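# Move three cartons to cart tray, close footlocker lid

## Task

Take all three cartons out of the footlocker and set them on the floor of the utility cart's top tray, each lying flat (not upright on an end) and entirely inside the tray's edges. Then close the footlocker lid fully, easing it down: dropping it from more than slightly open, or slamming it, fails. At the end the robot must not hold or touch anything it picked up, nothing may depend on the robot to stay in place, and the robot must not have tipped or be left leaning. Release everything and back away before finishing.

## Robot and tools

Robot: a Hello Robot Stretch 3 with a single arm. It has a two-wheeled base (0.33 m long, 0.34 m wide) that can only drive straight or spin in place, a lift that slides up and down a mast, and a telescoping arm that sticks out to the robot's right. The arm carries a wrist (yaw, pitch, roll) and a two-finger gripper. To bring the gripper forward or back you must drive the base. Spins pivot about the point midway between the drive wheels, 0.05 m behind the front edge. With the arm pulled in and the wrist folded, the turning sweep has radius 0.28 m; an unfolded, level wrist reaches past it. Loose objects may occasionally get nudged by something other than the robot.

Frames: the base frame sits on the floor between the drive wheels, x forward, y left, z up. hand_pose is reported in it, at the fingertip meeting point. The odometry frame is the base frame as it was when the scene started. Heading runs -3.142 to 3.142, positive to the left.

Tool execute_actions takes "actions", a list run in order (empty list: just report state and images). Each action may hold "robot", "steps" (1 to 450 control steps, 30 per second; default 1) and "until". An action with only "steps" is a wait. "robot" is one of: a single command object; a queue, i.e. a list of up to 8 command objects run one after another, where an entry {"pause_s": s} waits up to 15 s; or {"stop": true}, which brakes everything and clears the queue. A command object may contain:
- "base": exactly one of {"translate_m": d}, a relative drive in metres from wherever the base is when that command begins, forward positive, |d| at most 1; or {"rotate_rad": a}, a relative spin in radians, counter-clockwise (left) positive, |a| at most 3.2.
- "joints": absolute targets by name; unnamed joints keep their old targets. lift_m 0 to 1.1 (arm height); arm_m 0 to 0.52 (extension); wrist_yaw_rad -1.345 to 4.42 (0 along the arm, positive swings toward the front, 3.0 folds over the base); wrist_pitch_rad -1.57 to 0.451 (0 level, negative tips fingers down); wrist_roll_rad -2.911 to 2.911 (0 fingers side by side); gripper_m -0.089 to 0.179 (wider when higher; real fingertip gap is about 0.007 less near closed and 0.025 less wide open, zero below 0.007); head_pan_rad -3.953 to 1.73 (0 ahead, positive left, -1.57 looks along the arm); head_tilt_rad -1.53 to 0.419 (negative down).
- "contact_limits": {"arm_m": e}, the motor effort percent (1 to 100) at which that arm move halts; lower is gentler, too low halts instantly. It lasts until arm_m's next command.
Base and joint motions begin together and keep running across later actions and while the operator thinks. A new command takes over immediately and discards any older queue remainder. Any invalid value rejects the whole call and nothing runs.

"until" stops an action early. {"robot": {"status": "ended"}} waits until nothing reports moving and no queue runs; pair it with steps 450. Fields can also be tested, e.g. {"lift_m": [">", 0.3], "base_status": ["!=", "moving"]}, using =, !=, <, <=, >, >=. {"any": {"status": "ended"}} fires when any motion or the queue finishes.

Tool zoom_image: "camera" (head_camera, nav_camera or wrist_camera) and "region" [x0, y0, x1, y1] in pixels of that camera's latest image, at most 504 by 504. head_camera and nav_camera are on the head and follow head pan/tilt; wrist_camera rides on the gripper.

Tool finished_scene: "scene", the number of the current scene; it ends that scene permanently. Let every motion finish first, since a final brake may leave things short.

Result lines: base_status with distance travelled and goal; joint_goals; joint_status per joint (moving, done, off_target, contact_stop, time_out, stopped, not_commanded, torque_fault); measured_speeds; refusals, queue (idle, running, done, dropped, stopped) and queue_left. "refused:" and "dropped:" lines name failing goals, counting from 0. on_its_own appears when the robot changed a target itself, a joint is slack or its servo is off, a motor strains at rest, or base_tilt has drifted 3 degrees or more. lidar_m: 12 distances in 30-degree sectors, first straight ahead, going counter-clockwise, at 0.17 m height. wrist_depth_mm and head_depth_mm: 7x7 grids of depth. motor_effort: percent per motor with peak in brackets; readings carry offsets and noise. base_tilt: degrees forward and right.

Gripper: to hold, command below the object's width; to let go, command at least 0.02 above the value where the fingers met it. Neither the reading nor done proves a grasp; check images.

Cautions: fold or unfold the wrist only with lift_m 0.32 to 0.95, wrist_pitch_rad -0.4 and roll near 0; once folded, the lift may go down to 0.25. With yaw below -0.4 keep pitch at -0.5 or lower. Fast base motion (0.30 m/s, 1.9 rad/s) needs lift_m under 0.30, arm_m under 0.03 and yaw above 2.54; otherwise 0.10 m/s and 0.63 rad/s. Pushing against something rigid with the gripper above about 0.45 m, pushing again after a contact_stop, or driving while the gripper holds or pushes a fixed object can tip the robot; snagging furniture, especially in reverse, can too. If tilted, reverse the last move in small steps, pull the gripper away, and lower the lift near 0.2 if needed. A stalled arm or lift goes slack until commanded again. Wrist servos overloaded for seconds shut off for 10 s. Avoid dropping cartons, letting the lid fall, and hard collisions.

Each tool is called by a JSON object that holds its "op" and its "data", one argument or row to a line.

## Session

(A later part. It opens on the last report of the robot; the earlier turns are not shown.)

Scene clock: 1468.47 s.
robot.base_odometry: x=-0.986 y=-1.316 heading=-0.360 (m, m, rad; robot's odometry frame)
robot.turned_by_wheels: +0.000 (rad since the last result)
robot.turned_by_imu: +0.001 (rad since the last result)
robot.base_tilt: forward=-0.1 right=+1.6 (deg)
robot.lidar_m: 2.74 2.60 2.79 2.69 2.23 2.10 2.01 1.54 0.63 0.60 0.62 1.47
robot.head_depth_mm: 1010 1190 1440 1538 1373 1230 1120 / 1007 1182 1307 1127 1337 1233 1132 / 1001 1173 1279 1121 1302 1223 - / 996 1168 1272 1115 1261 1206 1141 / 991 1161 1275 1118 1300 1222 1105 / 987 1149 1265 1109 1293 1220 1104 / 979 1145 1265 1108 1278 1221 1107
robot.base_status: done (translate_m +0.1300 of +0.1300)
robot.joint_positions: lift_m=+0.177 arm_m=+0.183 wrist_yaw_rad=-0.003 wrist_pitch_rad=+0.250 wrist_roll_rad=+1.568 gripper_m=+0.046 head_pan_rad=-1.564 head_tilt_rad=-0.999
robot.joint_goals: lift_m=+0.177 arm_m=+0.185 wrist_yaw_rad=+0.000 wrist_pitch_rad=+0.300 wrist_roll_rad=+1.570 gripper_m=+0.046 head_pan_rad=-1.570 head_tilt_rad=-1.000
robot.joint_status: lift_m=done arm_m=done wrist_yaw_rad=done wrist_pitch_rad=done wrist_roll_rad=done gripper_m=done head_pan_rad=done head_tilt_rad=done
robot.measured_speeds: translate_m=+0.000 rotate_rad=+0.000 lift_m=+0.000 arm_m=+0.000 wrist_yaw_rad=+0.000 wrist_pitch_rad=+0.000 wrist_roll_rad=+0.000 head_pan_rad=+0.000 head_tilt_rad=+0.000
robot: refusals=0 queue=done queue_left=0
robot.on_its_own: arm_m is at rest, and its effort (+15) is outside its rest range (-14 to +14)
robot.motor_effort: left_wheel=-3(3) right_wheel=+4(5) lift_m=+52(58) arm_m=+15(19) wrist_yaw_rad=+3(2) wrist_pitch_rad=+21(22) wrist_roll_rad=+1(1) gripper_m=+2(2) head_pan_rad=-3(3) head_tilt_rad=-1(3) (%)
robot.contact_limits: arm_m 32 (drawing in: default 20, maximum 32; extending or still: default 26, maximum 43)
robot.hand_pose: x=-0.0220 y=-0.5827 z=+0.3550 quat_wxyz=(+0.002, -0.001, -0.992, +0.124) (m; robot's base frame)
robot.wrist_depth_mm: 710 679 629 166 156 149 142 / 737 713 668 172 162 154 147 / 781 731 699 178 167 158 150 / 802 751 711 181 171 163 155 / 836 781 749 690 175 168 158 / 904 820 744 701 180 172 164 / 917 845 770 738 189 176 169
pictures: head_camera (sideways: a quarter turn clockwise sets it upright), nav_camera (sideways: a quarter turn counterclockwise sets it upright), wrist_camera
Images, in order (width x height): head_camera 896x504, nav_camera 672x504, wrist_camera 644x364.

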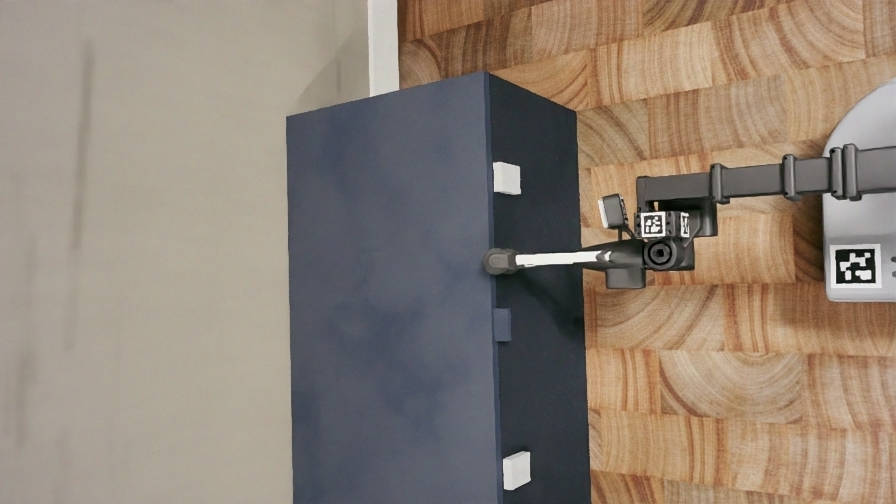

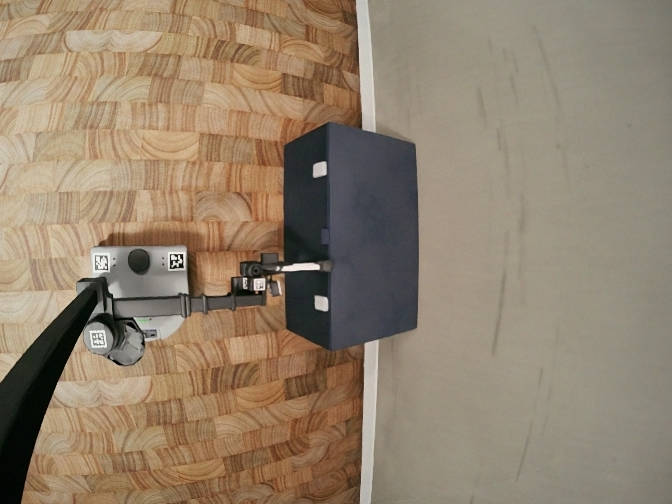

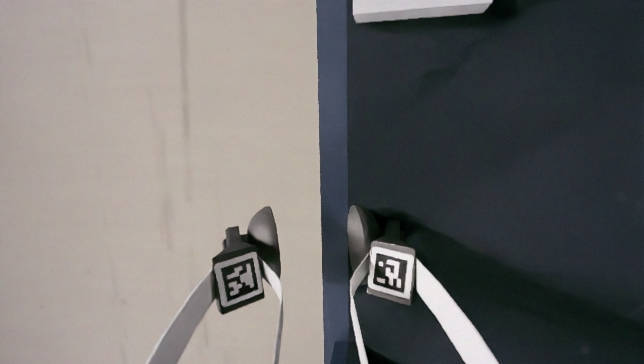

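{"op": "execute_actions", "data": {
  "actions": [
    {"robot":[{"joints":{"arm_m":0.174}},{"joints":{"lift_m":0.181}},{"joints":{"arm_m":0.186},"contact_limits":{"arm_m":32}},{"joints":{"lift_m":0.192}}],"steps":200,"until":{"robot":{"status":"ended"}}}
  ]
}}

{"op": "zoom_image", "data": {
  "camera": "wrist_camera",
  "region": [230,150,410,310]
}}

Scene clock: 1479.53 s.
robot.base_odometry: x=-0.986 y=-1.316 heading=-0.360 (m, m, rad; robot's odometry frame)
robot.turned_by_wheels: +0.000 (rad since the last result)
robot.turned_by_imu: +0.001 (rad since the last result)
robot.base_tilt: forward=-0.1 right=+1.6 (deg)
robot.lidar_m: 2.74 2.60 2.79 2.70 2.24 2.10 2.01 1.54 0.63 0.60 0.62 1.47
robot.head_depth_mm: 1011 1190 1443 1537 1377 1241 1118 / 1009 1182 1315 1129 1328 1229 1134 / 1002 1174 1274 1118 1301 1222 - / 996 1165 1276 1119 1265 1209 1141 / 989 1161 1275 1113 1303 1222 1113 / 988 1155 1263 1105 1293 1222 1111 / 983 1144 1254 1107 1290 1220 1106
robot.base_status: done (translate_m +0.1300 of +0.1300)
robot.joint_positions: lift_m=+0.191 arm_m=+0.184 wrist_yaw_rad=-0.004 wrist_pitch_rad=+0.216 wrist_roll_rad=+1.568 gripper_m=+0.046 head_pan_rad=-1.564 head_tilt_rad=-0.999
robot.joint_goals: lift_m=+0.192 arm_m=+0.186 wrist_yaw_rad=+0.000 wrist_pitch_rad=+0.300 wrist_roll_rad=+1.570 gripper_m=+0.046 head_pan_rad=-1.570 head_tilt_rad=-1.000
robot.joint_status: lift_m=done arm_m=done wrist_yaw_rad=done wrist_pitch_rad=done wrist_roll_rad=done gripper_m=done head_pan_rad=done head_tilt_rad=done
robot.measured_speeds: translate_m=+0.000 rotate_rad=+0.000 lift_m=+0.000 arm_m=+0.000 wrist_yaw_rad=+0.000 wrist_pitch_rad=+0.000 wrist_roll_rad=+0.000 head_pan_rad=+0.000 head_tilt_rad=+0.000
robot: refusals=0 queue=done queue_left=0
robot.on_its_own: arm_m is at rest, and its effort (+17) is outside its rest range (-14 to +14); wrist_pitch_rad is at rest, and its effort (+34) is outside its rest range (-20 to +32)
robot.motor_effort: left_wheel=-4(4) right_wheel=+6(6) lift_m=+60(59) arm_m=+17(18) wrist_yaw_rad=+4(5) wrist_pitch_rad=+34(35) wrist_roll_rad=+1(1) gripper_m=+1(3) head_pan_rad=-3(3) head_tilt_rad=-2(0) (%)
robot.contact_limits: arm_m 32 (drawing in: default 20, maximum 32; extending or still: default 26, maximum 43)
robot.hand_pose: x=-0.0223 y=-0.5847 z=+0.3612 quat_wxyz=(+0.002, -0.002, -0.994, +0.107) (m; robot's base frame)
robot.wrist_depth_mm: 699 660 623 614 157 151 145 / 721 705 647 619 162 156 149 / 752 716 669 639 167 160 153 / 791 740 708 651 172 164 158 / 787 766 732 669 177 170 162 / 838 799 747 699 179 175 166 / 878 827 767 720 190 179 172
pictures: head_camera (sideways: a quarter turn clockwise sets it upright), nav_camera (sideways: a quarter turn counterclockwise sets it upright), wrist_camera
Images, in order (width x height): head_camera 896x504, nav_camera 672x504, wrist_camera 644x364.

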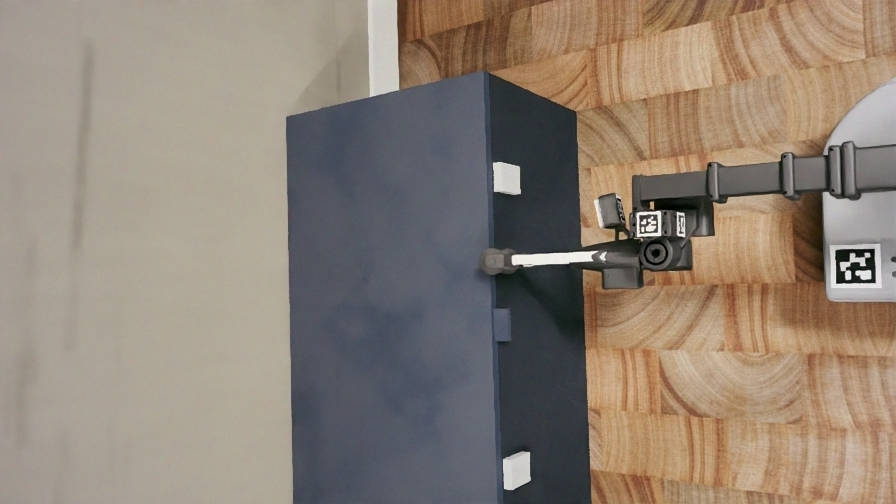

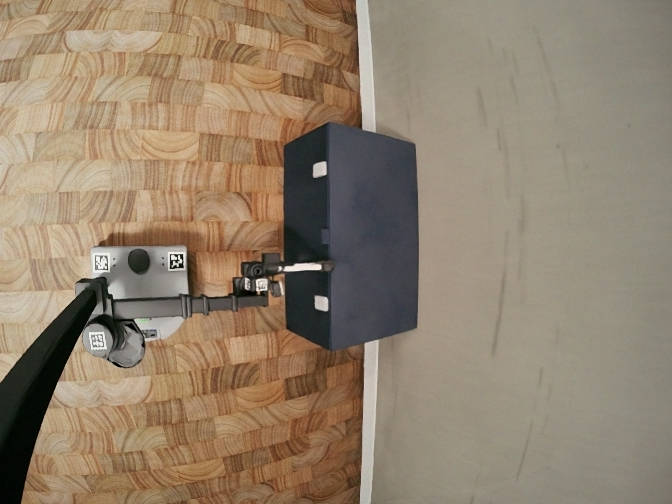

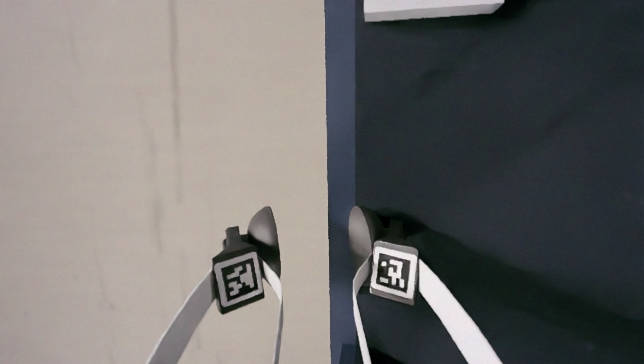

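Region (230, 150, 410, 310) of wrist_camera's 644x364 image, scaled by 2.800.

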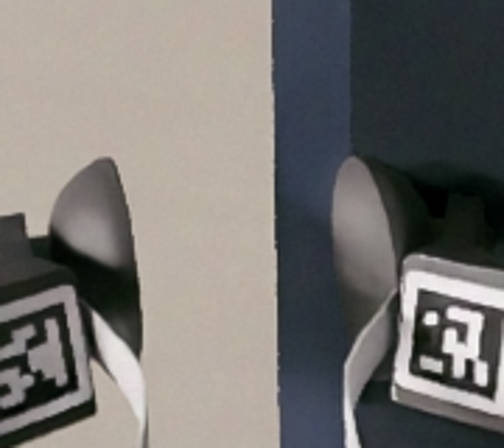

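{"op": "execute_actions", "data": {
  "actions": [
    {"robot":[{"joints":{"lift_m":0.200}}],"steps":200,"until":{"robot":{"status":"ended"}}}
  ]
}}

{"op": "zoom_image", "data": {
  "camera": "wrist_camera",
  "region": [230,150,410,310]
}}

Scene clock: 1485.57 s.
robot.base_odometry: x=-0.986 y=-1.316 heading=-0.360 (m, m, rad; robot's odometry frame)
robot.turned_by_wheels: +0.000 (rad since the last result)
robot.turned_by_imu: +0.001 (rad since the last result)
robot.base_tilt: forward=+0.0 right=+1.6 (deg)
robot.lidar_m: 2.74 2.59 2.79 2.69 2.24 2.09 2.01 1.54 0.63 0.60 0.62 1.47
robot.head_depth_mm: 1008 1187 1443 1545 1373 1234 1122 / 1005 1180 1311 1130 1327 1236 1135 / 999 1174 1283 1119 1297 1238 - / 999 1166 1273 1114 1256 1210 1139 / 988 1162 1267 1115 1293 1230 1111 / 988 1152 1265 1108 1301 1218 1112 / 980 1144 1265 1103 1280 1217 1109
robot.base_status: done (translate_m +0.1300 of +0.1300)
robot.joint_positions: lift_m=+0.199 arm_m=+0.184 wrist_yaw_rad=-0.004 wrist_pitch_rad=+0.196 wrist_roll_rad=+1.568 gripper_m=+0.046 head_pan_rad=-1.564 head_tilt_rad=-0.999
robot.joint_goals: lift_m=+0.200 arm_m=+0.186 wrist_yaw_rad=+0.000 wrist_pitch_rad=+0.300 wrist_roll_rad=+1.570 gripper_m=+0.046 head_pan_rad=-1.570 head_tilt_rad=-1.000
robot.joint_status: lift_m=done arm_m=done wrist_yaw_rad=done wrist_pitch_rad=done wrist_roll_rad=done gripper_m=done head_pan_rad=done head_tilt_rad=done
robot.measured_speeds: translate_m=+0.000 rotate_rad=+0.000 lift_m=+0.000 arm_m=+0.000 wrist_yaw_rad=+0.000 wrist_pitch_rad=+0.000 wrist_roll_rad=+0.000 head_pan_rad=+0.000 head_tilt_rad=+0.000
robot: refusals=0 queue=done queue_left=0
robot.on_its_own: arm_m is at rest, and its effort (+17) is outside its rest range (-14 to +14); wrist_pitch_rad is at rest, and its effort (+43) is outside its rest range (-20 to +32)
robot.motor_effort: left_wheel=-4(4) right_wheel=+7(7) lift_m=+61(65) arm_m=+17(17) wrist_yaw_rad=+5(4) wrist_pitch_rad=+43(43) wrist_roll_rad=+0(1) gripper_m=-2(1) head_pan_rad=-3(3) head_tilt_rad=-2(1) (%)
robot.contact_limits: arm_m 32 (drawing in: default 20, maximum 32; extending or still: default 26, maximum 43)
robot.hand_pose: x=-0.0223 y=-0.5852 z=+0.3639 quat_wxyz=(+0.002, -0.002, -0.995, +0.097) (m; robot's base frame)
robot.wrist_depth_mm: 682 657 617 602 157 153 147 / 709 683 663 616 163 156 151 / 722 703 658 631 168 162 155 / 761 747 682 660 172 166 160 / 772 735 719 683 178 172 164 / 809 777 734 705 184 176 168 / 842 811 740 729 189 180 174
pictures: head_camera (sideways: a quarter turn clockwise sets it upright), nav_camera (sideways: a quarter turn counterclockwise sets it upright), wrist_camera
Images, in order (width x height): head_camera 896x504, nav_camera 672x504, wrist_camera 644x364.

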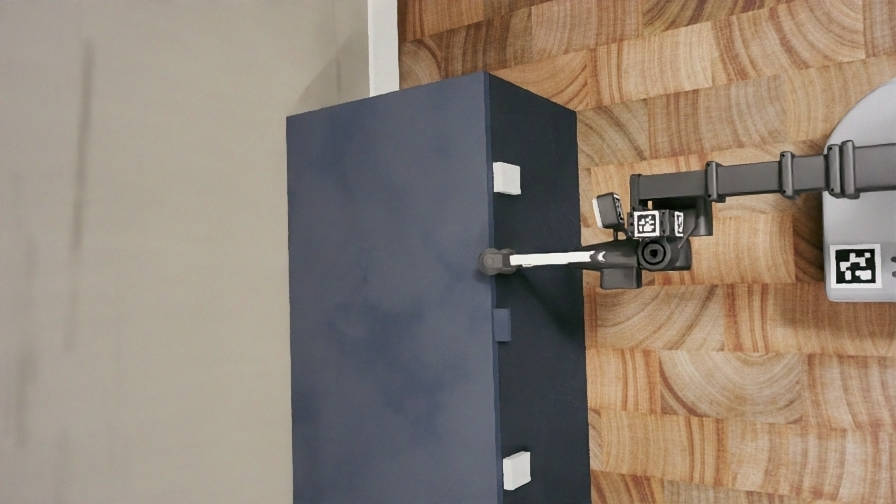

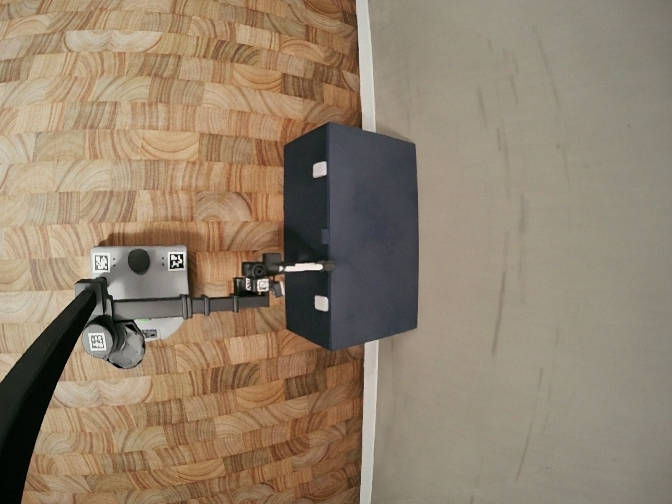

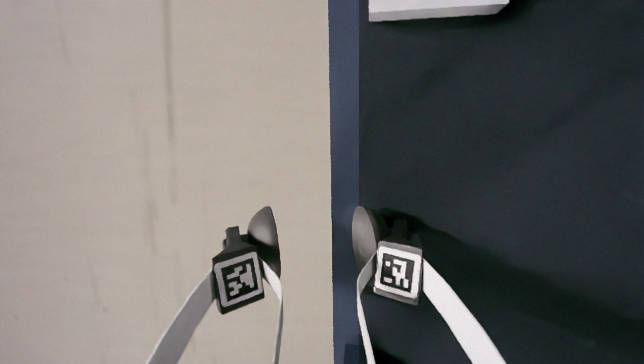

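Region (230, 150, 410, 310) of wrist_camera's 644x364 image, scaled by 2.800.

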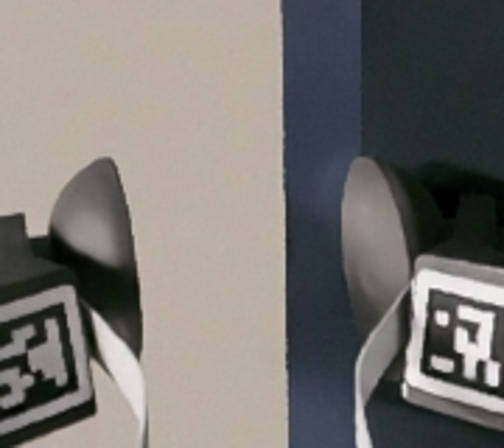

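{"op": "execute_actions", "data": {
  "actions": [
    {"robot":[{"joints":{"arm_m":0.1825},"contact_limits":{"arm_m":32}}],"steps":60,"until":{"robot":{"status":"ended"}}},
    {"steps":10}
  ]
}}

{"op": "zoom_image", "data": {
  "camera": "wrist_camera",
  "region": [230,150,410,310]
}}

Scene clock: 1494.00 s.
robot.base_odometry: x=-0.986 y=-1.316 heading=-0.360 (m, m, rad; robot's odometry frame)
robot.turned_by_wheels: +0.000 (rad since the last result)
robot.turned_by_imu: +0.001 (rad since the last result)
robot.base_tilt: forward=+0.0 right=+1.6 (deg)
robot.lidar_m: 2.74 2.61 2.80 2.70 2.23 2.10 2.01 1.54 0.63 0.60 0.62 1.48
robot.head_depth_mm: 1011 1183 1440 1552 1370 1238 1119 / 1003 1178 1313 1129 1328 1235 1131 / 1000 1172 1280 1123 1294 1231 - / 992 1167 1274 1114 1256 1208 1144 / 990 1160 1271 1110 1300 1223 1111 / 988 1151 1265 1104 1297 1221 1106 / 982 1146 1268 1108 1277 1219 1105
robot.base_status: done (translate_m +0.1300 of +0.1300)
robot.joint_positions: lift_m=+0.199 arm_m=+0.182 wrist_yaw_rad=-0.004 wrist_pitch_rad=+0.206 wrist_roll_rad=+1.568 gripper_m=+0.046 head_pan_rad=-1.564 head_tilt_rad=-0.999
robot.joint_goals: lift_m=+0.200 arm_m=+0.182 wrist_yaw_rad=+0.000 wrist_pitch_rad=+0.300 wrist_roll_rad=+1.570 gripper_m=+0.046 head_pan_rad=-1.570 head_tilt_rad=-1.000
robot.joint_status: lift_m=done arm_m=done wrist_yaw_rad=done wrist_pitch_rad=done wrist_roll_rad=done gripper_m=done head_pan_rad=done head_tilt_rad=done
robot.measured_speeds: translate_m=+0.000 rotate_rad=+0.000 lift_m=+0.000 arm_m=+0.000 wrist_yaw_rad=+0.000 wrist_pitch_rad=+0.000 wrist_roll_rad=+0.000 head_pan_rad=+0.000 head_tilt_rad=+0.000
robot: refusals=0 queue=done queue_left=0
robot.on_its_own: wrist_pitch_rad is at rest, and its effort (+38) is outside its rest range (-20 to +32)
robot.motor_effort: left_wheel=-4(4) right_wheel=+6(7) lift_m=+60(60) arm_m=+9(16) wrist_yaw_rad=+4(5) wrist_pitch_rad=+38(43) wrist_roll_rad=+1(0) gripper_m=-3(3) head_pan_rad=-3(3) head_tilt_rad=-1(1) (%)
robot.contact_limits: arm_m 32 (drawing in: default 20, maximum 32; extending or still: default 26, maximum 43)
robot.hand_pose: x=-0.0223 y=-0.5823 z=+0.3668 quat_wxyz=(+0.002, -0.002, -0.995, +0.103) (m; robot's base frame)
robot.wrist_depth_mm: 710 655 634 609 160 154 148 / 707 684 654 622 164 159 153 / 725 700 664 636 169 162 157 / 781 735 686 665 174 168 161 / 829 758 718 699 177 171 165 / 846 786 746 710 188 178 169 / 883 838 772 725 192 182 175
pictures: head_camera (sideways: a quarter turn clockwise sets it upright), nav_camera (sideways: a quarter turn counterclockwise sets it upright), wrist_camera
Images, in order (width x height): head_camera 896x504, nav_camera 672x504, wrist_camera 644x364.

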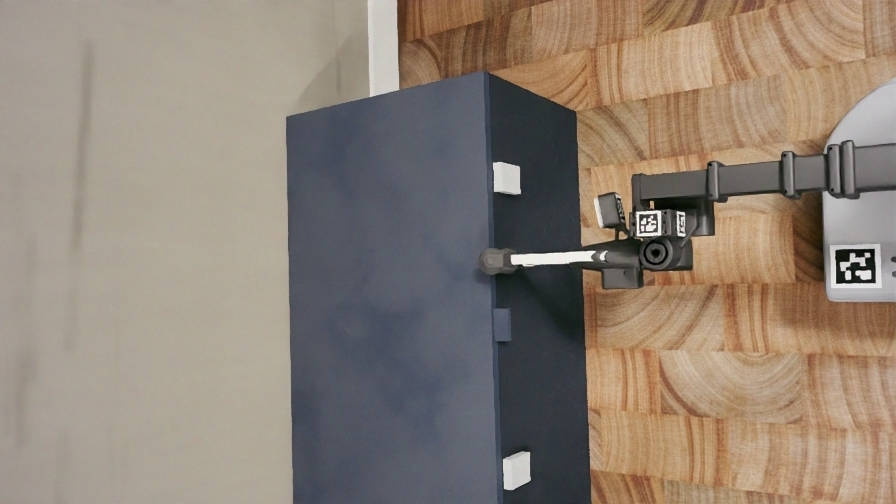

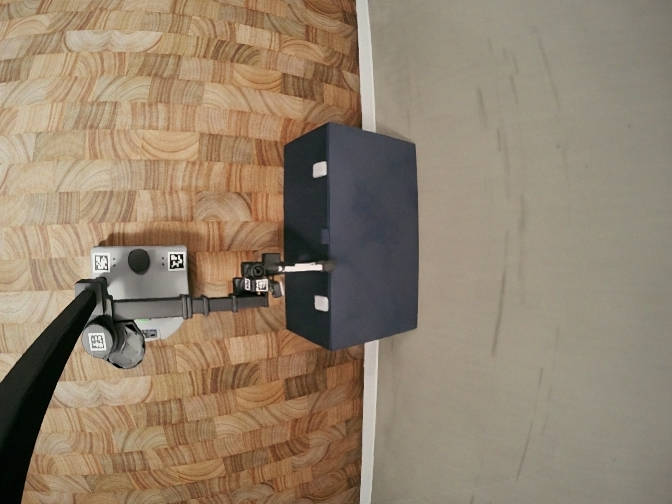

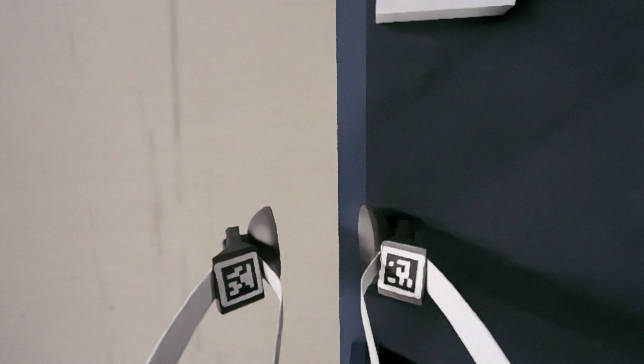

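Region (230, 150, 410, 310) of wrist_camera's 644x364 image, scaled by 2.800.

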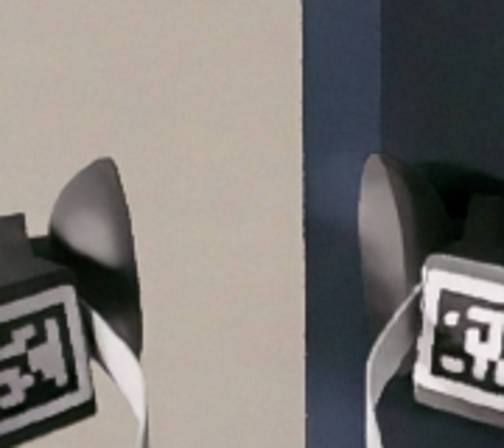

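Tip now just on the band's bottom. Raise.

{"op": "execute_actions", "data": {
  "actions": [
    {"robot":[{"joints":{"arm_m":0.185},"contact_limits":{"arm_m":32}},{"joints":{"lift_m":0.210}}],"steps":90,"until":{"robot":{"status":"ended"}}},
    {"steps":5}
  ]
}}

{"op": "zoom_image", "data": {
  "camera": "wrist_camera",
  "region": [270,150,450,310]
}}

Scene clock: 1501.33 s.
robot.base_odometry: x=-0.986 y=-1.316 heading=-0.360 (m, m, rad; robot's odometry frame)
robot.turned_by_wheels: +0.000 (rad since the last result)
robot.turned_by_imu: +0.001 (rad since the last result)
robot.base_tilt: forward=+0.0 right=+1.6 (deg)
robot.lidar_m: 2.74 2.60 2.79 2.70 2.24 2.09 2.01 1.54 0.63 0.60 0.62 1.47
robot.head_depth_mm: 1012 1188 1438 1547 1368 1234 1123 / 1008 1180 1313 1126 1328 1232 1137 / 1001 1168 1276 1119 1291 1229 - / 998 1164 1273 1116 1258 1209 1140 / 988 1165 1268 1113 1297 1226 1113 / 984 1150 1267 1107 1287 1223 1113 / 977 1149 1262 1102 1281 1219 1108
robot.base_status: done (translate_m +0.1300 of +0.1300)
robot.joint_positions: lift_m=+0.209 arm_m=+0.183 wrist_yaw_rad=-0.004 wrist_pitch_rad=+0.177 wrist_roll_rad=+1.568 gripper_m=+0.046 head_pan_rad=-1.564 head_tilt_rad=-0.999
robot.joint_goals: lift_m=+0.210 arm_m=+0.185 wrist_yaw_rad=+0.000 wrist_pitch_rad=+0.300 wrist_roll_rad=+1.570 gripper_m=+0.046 head_pan_rad=-1.570 head_tilt_rad=-1.000
robot.joint_status: lift_m=done arm_m=done wrist_yaw_rad=done wrist_pitch_rad=done wrist_roll_rad=done gripper_m=done head_pan_rad=done head_tilt_rad=done
robot.measured_speeds: translate_m=+0.000 rotate_rad=+0.000 lift_m=+0.000 arm_m=+0.000 wrist_yaw_rad=+0.000 wrist_pitch_rad=+0.000 wrist_roll_rad=+0.000 head_pan_rad=+0.000 head_tilt_rad=+0.000
robot: refusals=0 queue=done queue_left=0
robot.on_its_own: arm_m is at rest, and its effort (+19) is outside its rest range (-14 to +14); wrist_pitch_rad is at rest, and its effort (+50) is outside its rest range (-20 to +32)
robot.motor_effort: left_wheel=-4(5) right_wheel=+6(6) lift_m=+61(64) arm_m=+19(18) wrist_yaw_rad=+4(4) wrist_pitch_rad=+50(51) wrist_roll_rad=+0(1) gripper_m=-5(5) head_pan_rad=-3(3) head_tilt_rad=-2(0) (%)
robot.contact_limits: arm_m 32 (drawing in: default 20, maximum 32; extending or still: default 26, maximum 43)
robot.hand_pose: x=-0.0223 y=-0.5844 z=+0.3693 quat_wxyz=(+0.002, -0.002, -0.996, +0.088) (m; robot's base frame)
robot.wrist_depth_mm: 667 650 615 610 159 154 150 / 687 664 636 629 165 159 155 / 709 704 670 658 170 163 158 / 730 706 677 645 174 168 163 / 763 728 730 691 178 173 168 / 788 747 741 703 189 179 173 / 852 789 791 734 190 183 178
pictures: head_camera (sideways: a quarter turn clockwise sets it upright), nav_camera (sideways: a quarter turn counterclockwise sets it upright), wrist_camera
Images, in order (width x height): head_camera 896x504, nav_camera 672x504, wrist_camera 644x364.

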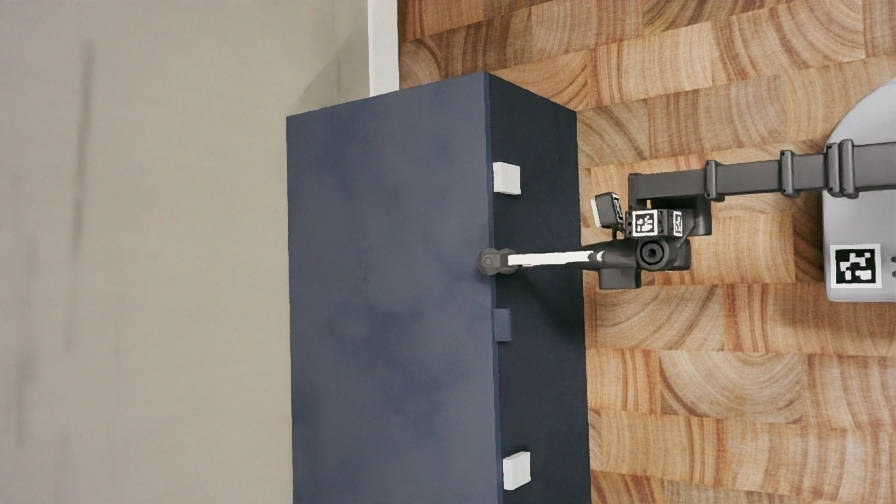

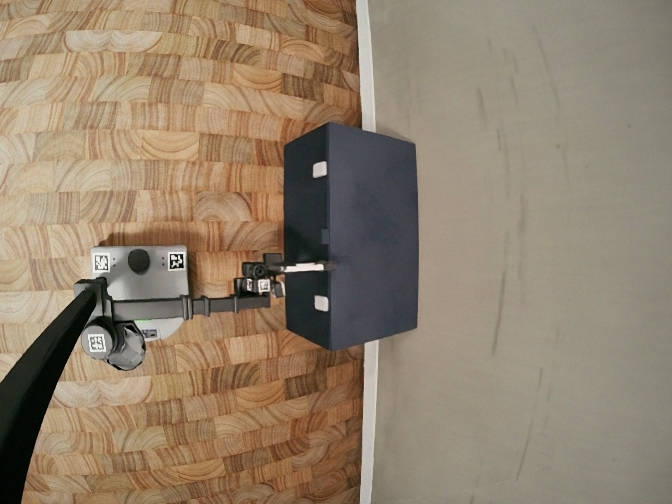

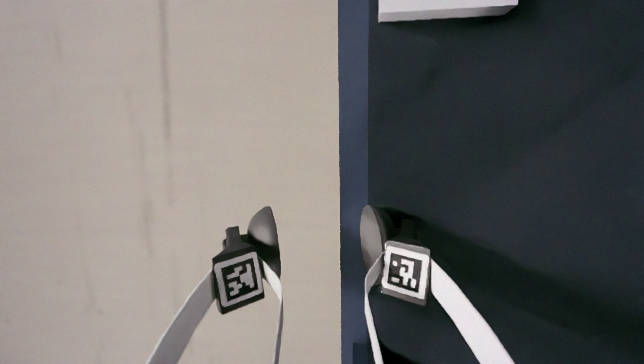

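Region (270, 150, 450, 310) of wrist_camera's 644x364 image, scaled by 2.800.

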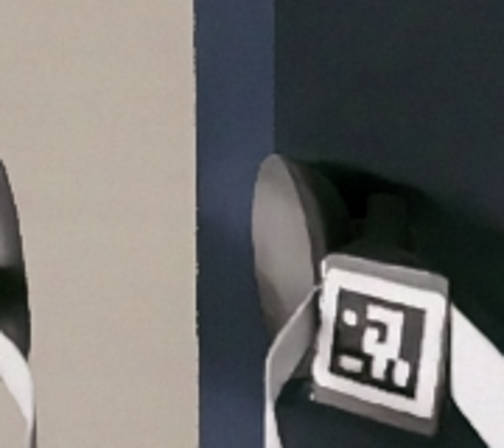

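{"op": "execute_actions", "data": {
  "actions": [
    {"robot":[{"joints":{"arm_m":0.182},"contact_limits":{"arm_m":32}}],"steps":90,"until":{"robot":{"status":"ended"}}},
    {"steps":10}
  ]
}}

{"op": "zoom_image", "data": {
  "camera": "wrist_camera",
  "region": [270,150,450,310]
}}

Scene clock: 1508.10 s.
robot.base_odometry: x=-0.986 y=-1.316 heading=-0.360 (m, m, rad; robot's odometry frame)
robot.turned_by_wheels: +0.000 (rad since the last result)
robot.turned_by_imu: +0.001 (rad since the last result)
robot.base_tilt: forward=+0.0 right=+1.6 (deg)
robot.lidar_m: 2.74 2.61 2.79 2.70 2.24 2.10 2.01 1.54 0.63 0.60 0.62 1.48
robot.head_depth_mm: 1011 1189 1439 1543 1379 1235 1120 / 1004 1183 1310 1131 1331 1231 1133 / 1000 1169 1279 1119 1291 1223 - / 992 1169 1279 1115 1265 1210 1144 / 988 1155 1269 1113 1298 1227 1114 / 986 1151 1269 1110 1298 1224 1105 / 983 1147 1267 1107 1278 1219 1107
robot.base_status: done (translate_m +0.1300 of +0.1300)
robot.joint_positions: lift_m=+0.209 arm_m=+0.181 wrist_yaw_rad=-0.004 wrist_pitch_rad=+0.185 wrist_roll_rad=+1.568 gripper_m=+0.046 head_pan_rad=-1.564 head_tilt_rad=-0.999
robot.joint_goals: lift_m=+0.210 arm_m=+0.182 wrist_yaw_rad=+0.000 wrist_pitch_rad=+0.300 wrist_roll_rad=+1.570 gripper_m=+0.046 head_pan_rad=-1.570 head_tilt_rad=-1.000
robot.joint_status: lift_m=done arm_m=done wrist_yaw_rad=done wrist_pitch_rad=done wrist_roll_rad=done gripper_m=done head_pan_rad=done head_tilt_rad=done
robot.measured_speeds: translate_m=+0.000 rotate_rad=+0.000 lift_m=+0.000 arm_m=+0.000 wrist_yaw_rad=+0.000 wrist_pitch_rad=+0.000 wrist_roll_rad=+0.000 head_pan_rad=+0.000 head_tilt_rad=+0.000
robot: refusals=0 queue=done queue_left=0
robot.on_its_own: wrist_pitch_rad is at rest, and its effort (+47) is outside its rest range (-20 to +32)
robot.motor_effort: left_wheel=-5(4) right_wheel=+7(6) lift_m=+60(61) arm_m=+10(17) wrist_yaw_rad=+4(4) wrist_pitch_rad=+47(50) wrist_roll_rad=+0(1) gripper_m=-6(5) head_pan_rad=-3(3) head_tilt_rad=-1(2) (%)
robot.contact_limits: arm_m 32 (drawing in: default 20, maximum 32; extending or still: default 26, maximum 43)
robot.hand_pose: x=-0.0223 y=-0.5823 z=+0.3712 quat_wxyz=(+0.002, -0.002, -0.996, +0.092) (m; robot's base frame)
robot.wrist_depth_mm: 670 650 628 606 161 155 151 / 690 681 627 625 166 161 155 / 713 702 679 634 171 165 159 / 748 712 691 650 176 170 164 / 761 743 706 674 179 175 168 / 768 784 731 709 191 181 173 / 843 806 772 717 193 185 178
pictures: head_camera (sideways: a quarter turn clockwise sets it upright), nav_camera (sideways: a quarter turn counterclockwise sets it upright), wrist_camera
Images, in order (width x height): head_camera 896x504, nav_camera 672x504, wrist_camera 644x364.

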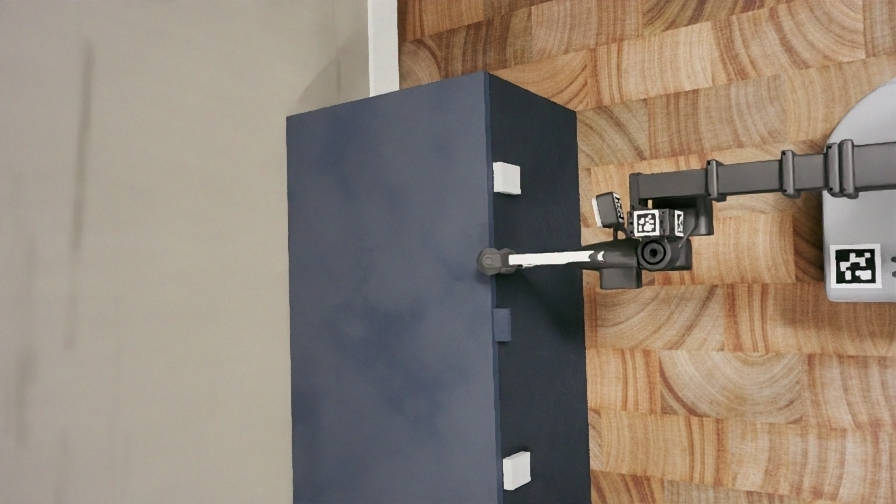

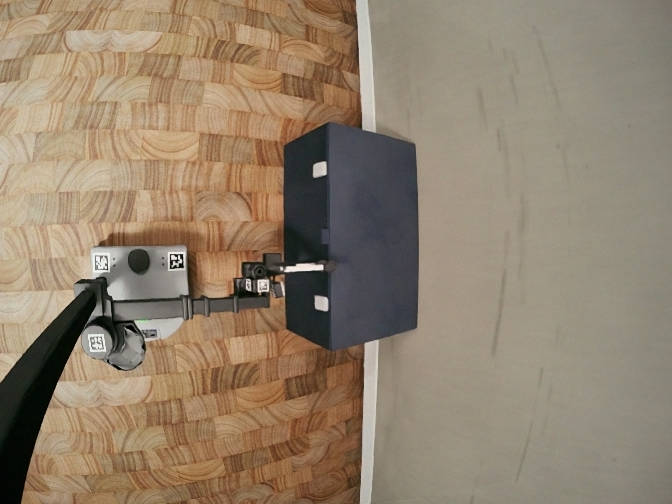

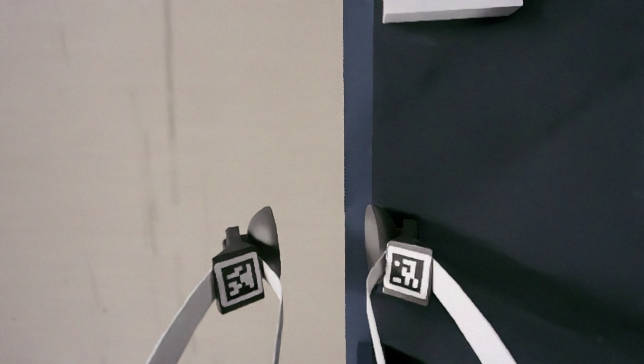

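Region (270, 150, 450, 310) of wrist_camera's 644x364 image, scaled by 2.800.

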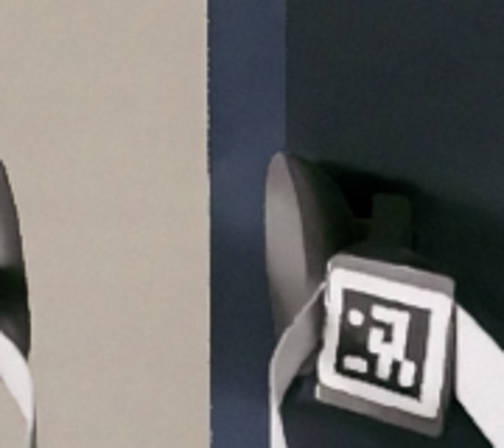

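{"op": "execute_actions", "data": {
  "actions": [
    {"robot":[{"joints":{"arm_m":0.180},"contact_limits":{"arm_m":32}}],"steps":90,"until":{"robot":{"status":"ended"}}},
    {"steps":10}
  ]
}}

{"op": "zoom_image", "data": {
  "camera": "wrist_camera",
  "region": [270,150,450,310]
}}

Scene clock: 1515.67 s.
robot.base_odometry: x=-0.986 y=-1.316 heading=-0.360 (m, m, rad; robot's odometry frame)
robot.turned_by_wheels: +0.000 (rad since the last result)
robot.turned_by_imu: +0.001 (rad since the last result)
robot.base_tilt: forward=-0.1 right=+1.6 (deg)
robot.lidar_m: 2.74 2.60 2.79 2.70 2.23 2.10 2.01 1.55 0.63 0.60 0.62 1.47
robot.head_depth_mm: 1012 1186 1442 1549 1379 1231 1120 / 1005 1184 1313 1128 1328 1231 1136 / 1003 1175 1283 1118 1308 1236 - / 995 1168 1274 1115 1260 1209 1145 / 994 1163 1270 1112 1299 1224 1111 / 986 1155 1269 1105 1296 1215 1109 / 979 1144 1263 1103 1283 1218 1110
robot.base_status: done (translate_m +0.1300 of +0.1300)
robot.joint_positions: lift_m=+0.209 arm_m=+0.179 wrist_yaw_rad=-0.004 wrist_pitch_rad=+0.192 wrist_roll_rad=+1.568 gripper_m=+0.046 head_pan_rad=-1.564 head_tilt_rad=-0.999
robot.joint_goals: lift_m=+0.210 arm_m=+0.180 wrist_yaw_rad=+0.000 wrist_pitch_rad=+0.300 wrist_roll_rad=+1.570 gripper_m=+0.046 head_pan_rad=-1.570 head_tilt_rad=-1.000
robot.joint_status: lift_m=done arm_m=done wrist_yaw_rad=done wrist_pitch_rad=done wrist_roll_rad=done gripper_m=done head_pan_rad=done head_tilt_rad=done
robot.measured_speeds: translate_m=+0.000 rotate_rad=+0.000 lift_m=+0.000 arm_m=+0.000 wrist_yaw_rad=+0.000 wrist_pitch_rad=+0.000 wrist_roll_rad=+0.000 head_pan_rad=+0.000 head_tilt_rad=+0.000
robot: refusals=0 queue=done queue_left=0
robot.on_its_own: wrist_pitch_rad is at rest, and its effort (+44) is outside its rest range (-20 to +32)
robot.motor_effort: left_wheel=-4(4) right_wheel=+6(6) lift_m=+60(61) arm_m=+7(9) wrist_yaw_rad=+3(4) wrist_pitch_rad=+44(47) wrist_roll_rad=+0(0) gripper_m=-6(6) head_pan_rad=-3(3) head_tilt_rad=-1(0) (%)
robot.contact_limits: arm_m 32 (drawing in: default 20, maximum 32; extending or still: default 26, maximum 43)
robot.hand_pose: x=-0.0223 y=-0.5803 z=+0.3730 quat_wxyz=(+0.002, -0.002, -0.995, +0.095) (m; robot's base frame)
robot.wrist_depth_mm: 676 656 639 603 162 157 153 / 713 685 651 618 168 161 156 / 732 708 676 638 173 165 160 / 747 719 689 652 177 171 164 / 780 736 719 694 181 175 169 / 803 778 728 701 192 181 174 / 817 826 767 738 195 187 179
pictures: head_camera (sideways: a quarter turn clockwise sets it upright), nav_camera (sideways: a quarter turn counterclockwise sets it upright), wrist_camera
Images, in order (width x height): head_camera 896x504, nav_camera 672x504, wrist_camera 644x364.

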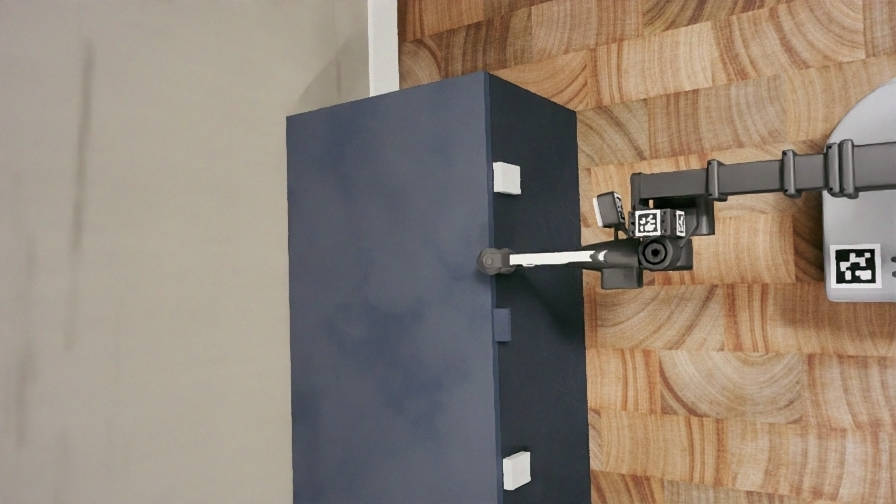

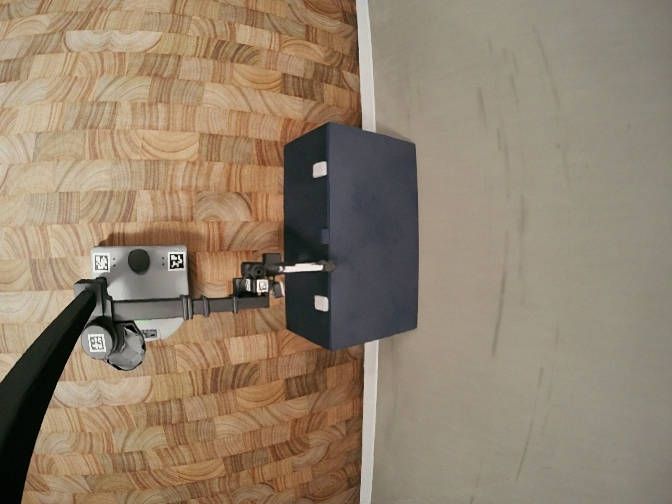

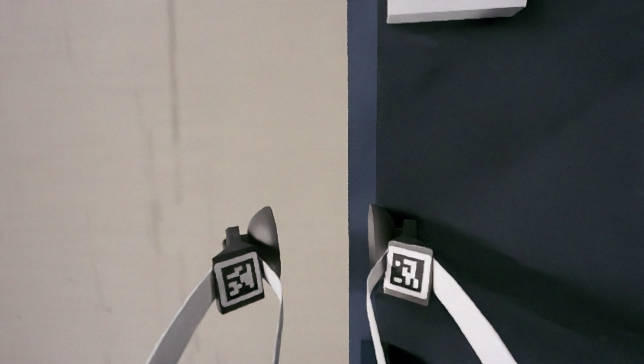

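Region (270, 150, 450, 310) of wrist_camera's 644x364 image, scaled by 2.800.

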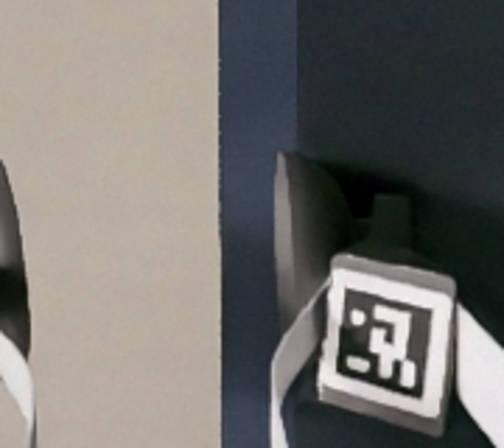

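{"op": "execute_actions", "data": {
  "actions": [
    {"robot":[{"joints":{"lift_m":0.19}},{"joints":{"arm_m":0.172}},{"joints":{"lift_m":0.178}},{"joints":{"lift_m":0.184}},{"joints":{"arm_m":0.186},"contact_limits":{"arm_m":32}},{"joints":{"lift_m":0.196}}],"steps":300,"until":{"robot":{"status":"ended"}}}
  ]
}}

{"op": "zoom_image", "data": {
  "camera": "wrist_camera",
  "region": [270,150,450,310]
}}

Scene clock: 1530.17 s.
robot.base_odometry: x=-0.986 y=-1.316 heading=-0.360 (m, m, rad; robot's odometry frame)
robot.turned_by_wheels: +0.000 (rad since the last result)
robot.turned_by_imu: +0.002 (rad since the last result)
robot.base_tilt: forward=+0.0 right=+1.6 (deg)
robot.lidar_m: 2.74 2.61 2.78 2.69 2.24 2.09 2.01 1.54 0.63 0.60 0.62 1.48
robot.head_depth_mm: 1013 1188 1441 1547 1372 1233 1120 / 1011 1185 1315 1125 1332 1230 1132 / 998 1170 1277 1110 1297 1228 - / 999 1169 1269 1111 1256 1209 1146 / 994 1155 1268 1100 1296 1232 1108 / 988 1154 1266 1098 1293 1222 1108 / 980 1148 1258 1095 1280 1215 1110
robot.base_status: done (translate_m +0.1300 of +0.1300)
robot.joint_positions: lift_m=+0.195 arm_m=+0.184 wrist_yaw_rad=-0.004 wrist_pitch_rad=+0.245 wrist_roll_rad=+1.568 gripper_m=+0.046 head_pan_rad=-1.564 head_tilt_rad=-0.999
robot.joint_goals: lift_m=+0.196 arm_m=+0.186 wrist_yaw_rad=+0.000 wrist_pitch_rad=+0.300 wrist_roll_rad=+1.570 gripper_m=+0.046 head_pan_rad=-1.570 head_tilt_rad=-1.000
robot.joint_status: lift_m=done arm_m=done wrist_yaw_rad=done wrist_pitch_rad=done wrist_roll_rad=done gripper_m=done head_pan_rad=done head_tilt_rad=done
robot.measured_speeds: translate_m=+0.000 rotate_rad=+0.000 lift_m=+0.000 arm_m=+0.000 wrist_yaw_rad=+0.000 wrist_pitch_rad=+0.000 wrist_roll_rad=+0.000 head_pan_rad=+0.000 head_tilt_rad=+0.000
robot: refusals=0 queue=done queue_left=0
robot.on_its_own: arm_m is at rest, and its effort (+16) is outside its rest range (-14 to +14)
robot.motor_effort: left_wheel=-4(5) right_wheel=+5(6) lift_m=+58(62) arm_m=+16(18) wrist_yaw_rad=+4(4) wrist_pitch_rad=+22(44) wrist_roll_rad=+0(1) gripper_m=+3(6) head_pan_rad=-3(3) head_tilt_rad=-1(2) (%)
robot.contact_limits: arm_m 32 (drawing in: default 20, maximum 32; extending or still: default 26, maximum 43)
robot.hand_pose: x=-0.0222 y=-0.5838 z=+0.3727 quat_wxyz=(+0.002, -0.002, -0.993, +0.122) (m; robot's base frame)
robot.wrist_depth_mm: 720 674 656 603 158 149 143 / 768 726 668 628 161 153 146 / 776 721 675 640 165 158 150 / 798 752 679 651 171 163 155 / 831 772 743 709 175 167 158 / 897 818 773 697 179 171 163 / 895 840 789 728 189 177 168
pictures: head_camera (sideways: a quarter turn clockwise sets it upright), nav_camera (sideways: a quarter turn counterclockwise sets it upright), wrist_camera
Images, in order (width x height): head_camera 896x504, nav_camera 672x504, wrist_camera 644x364.

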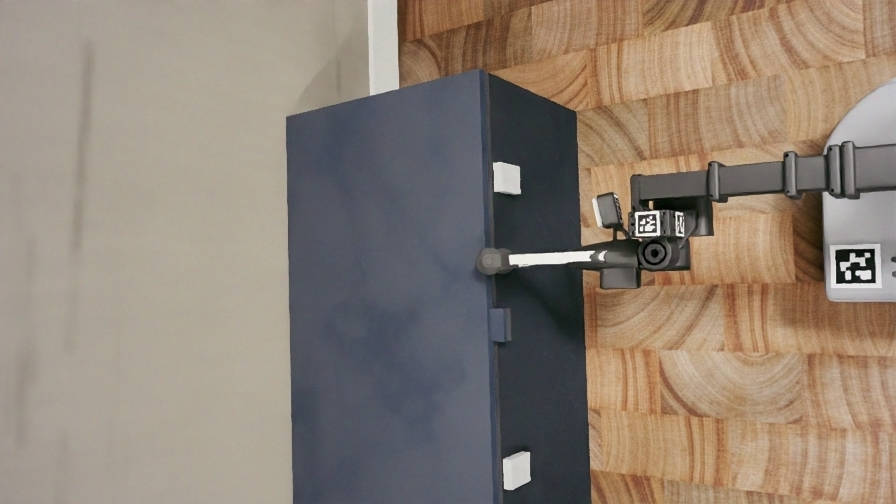

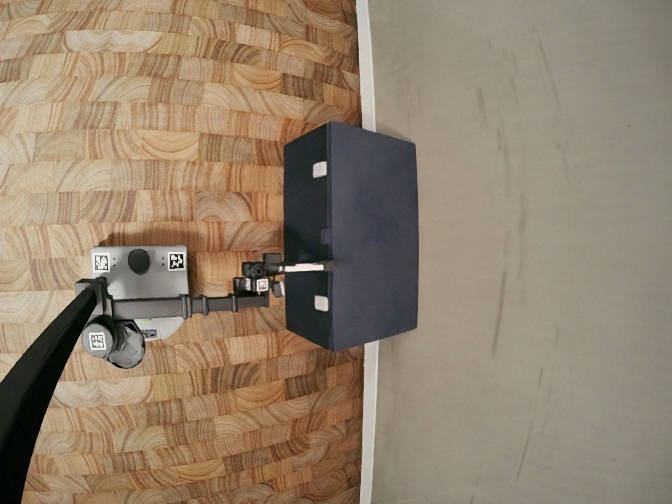

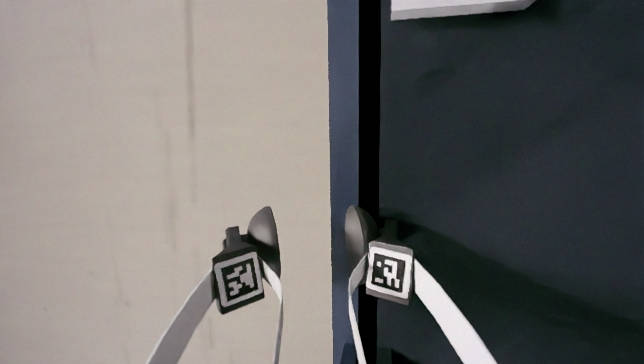

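Region (270, 150, 450, 310) of wrist_camera's 644x364 image, scaled by 2.800.

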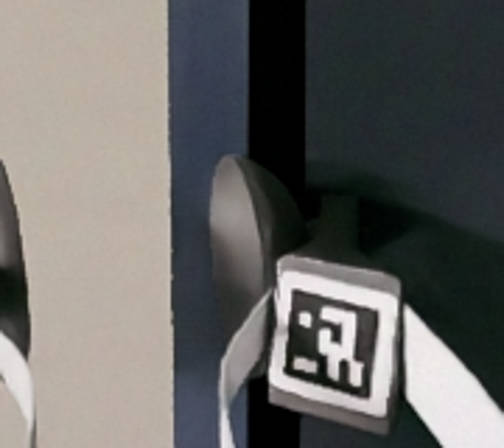

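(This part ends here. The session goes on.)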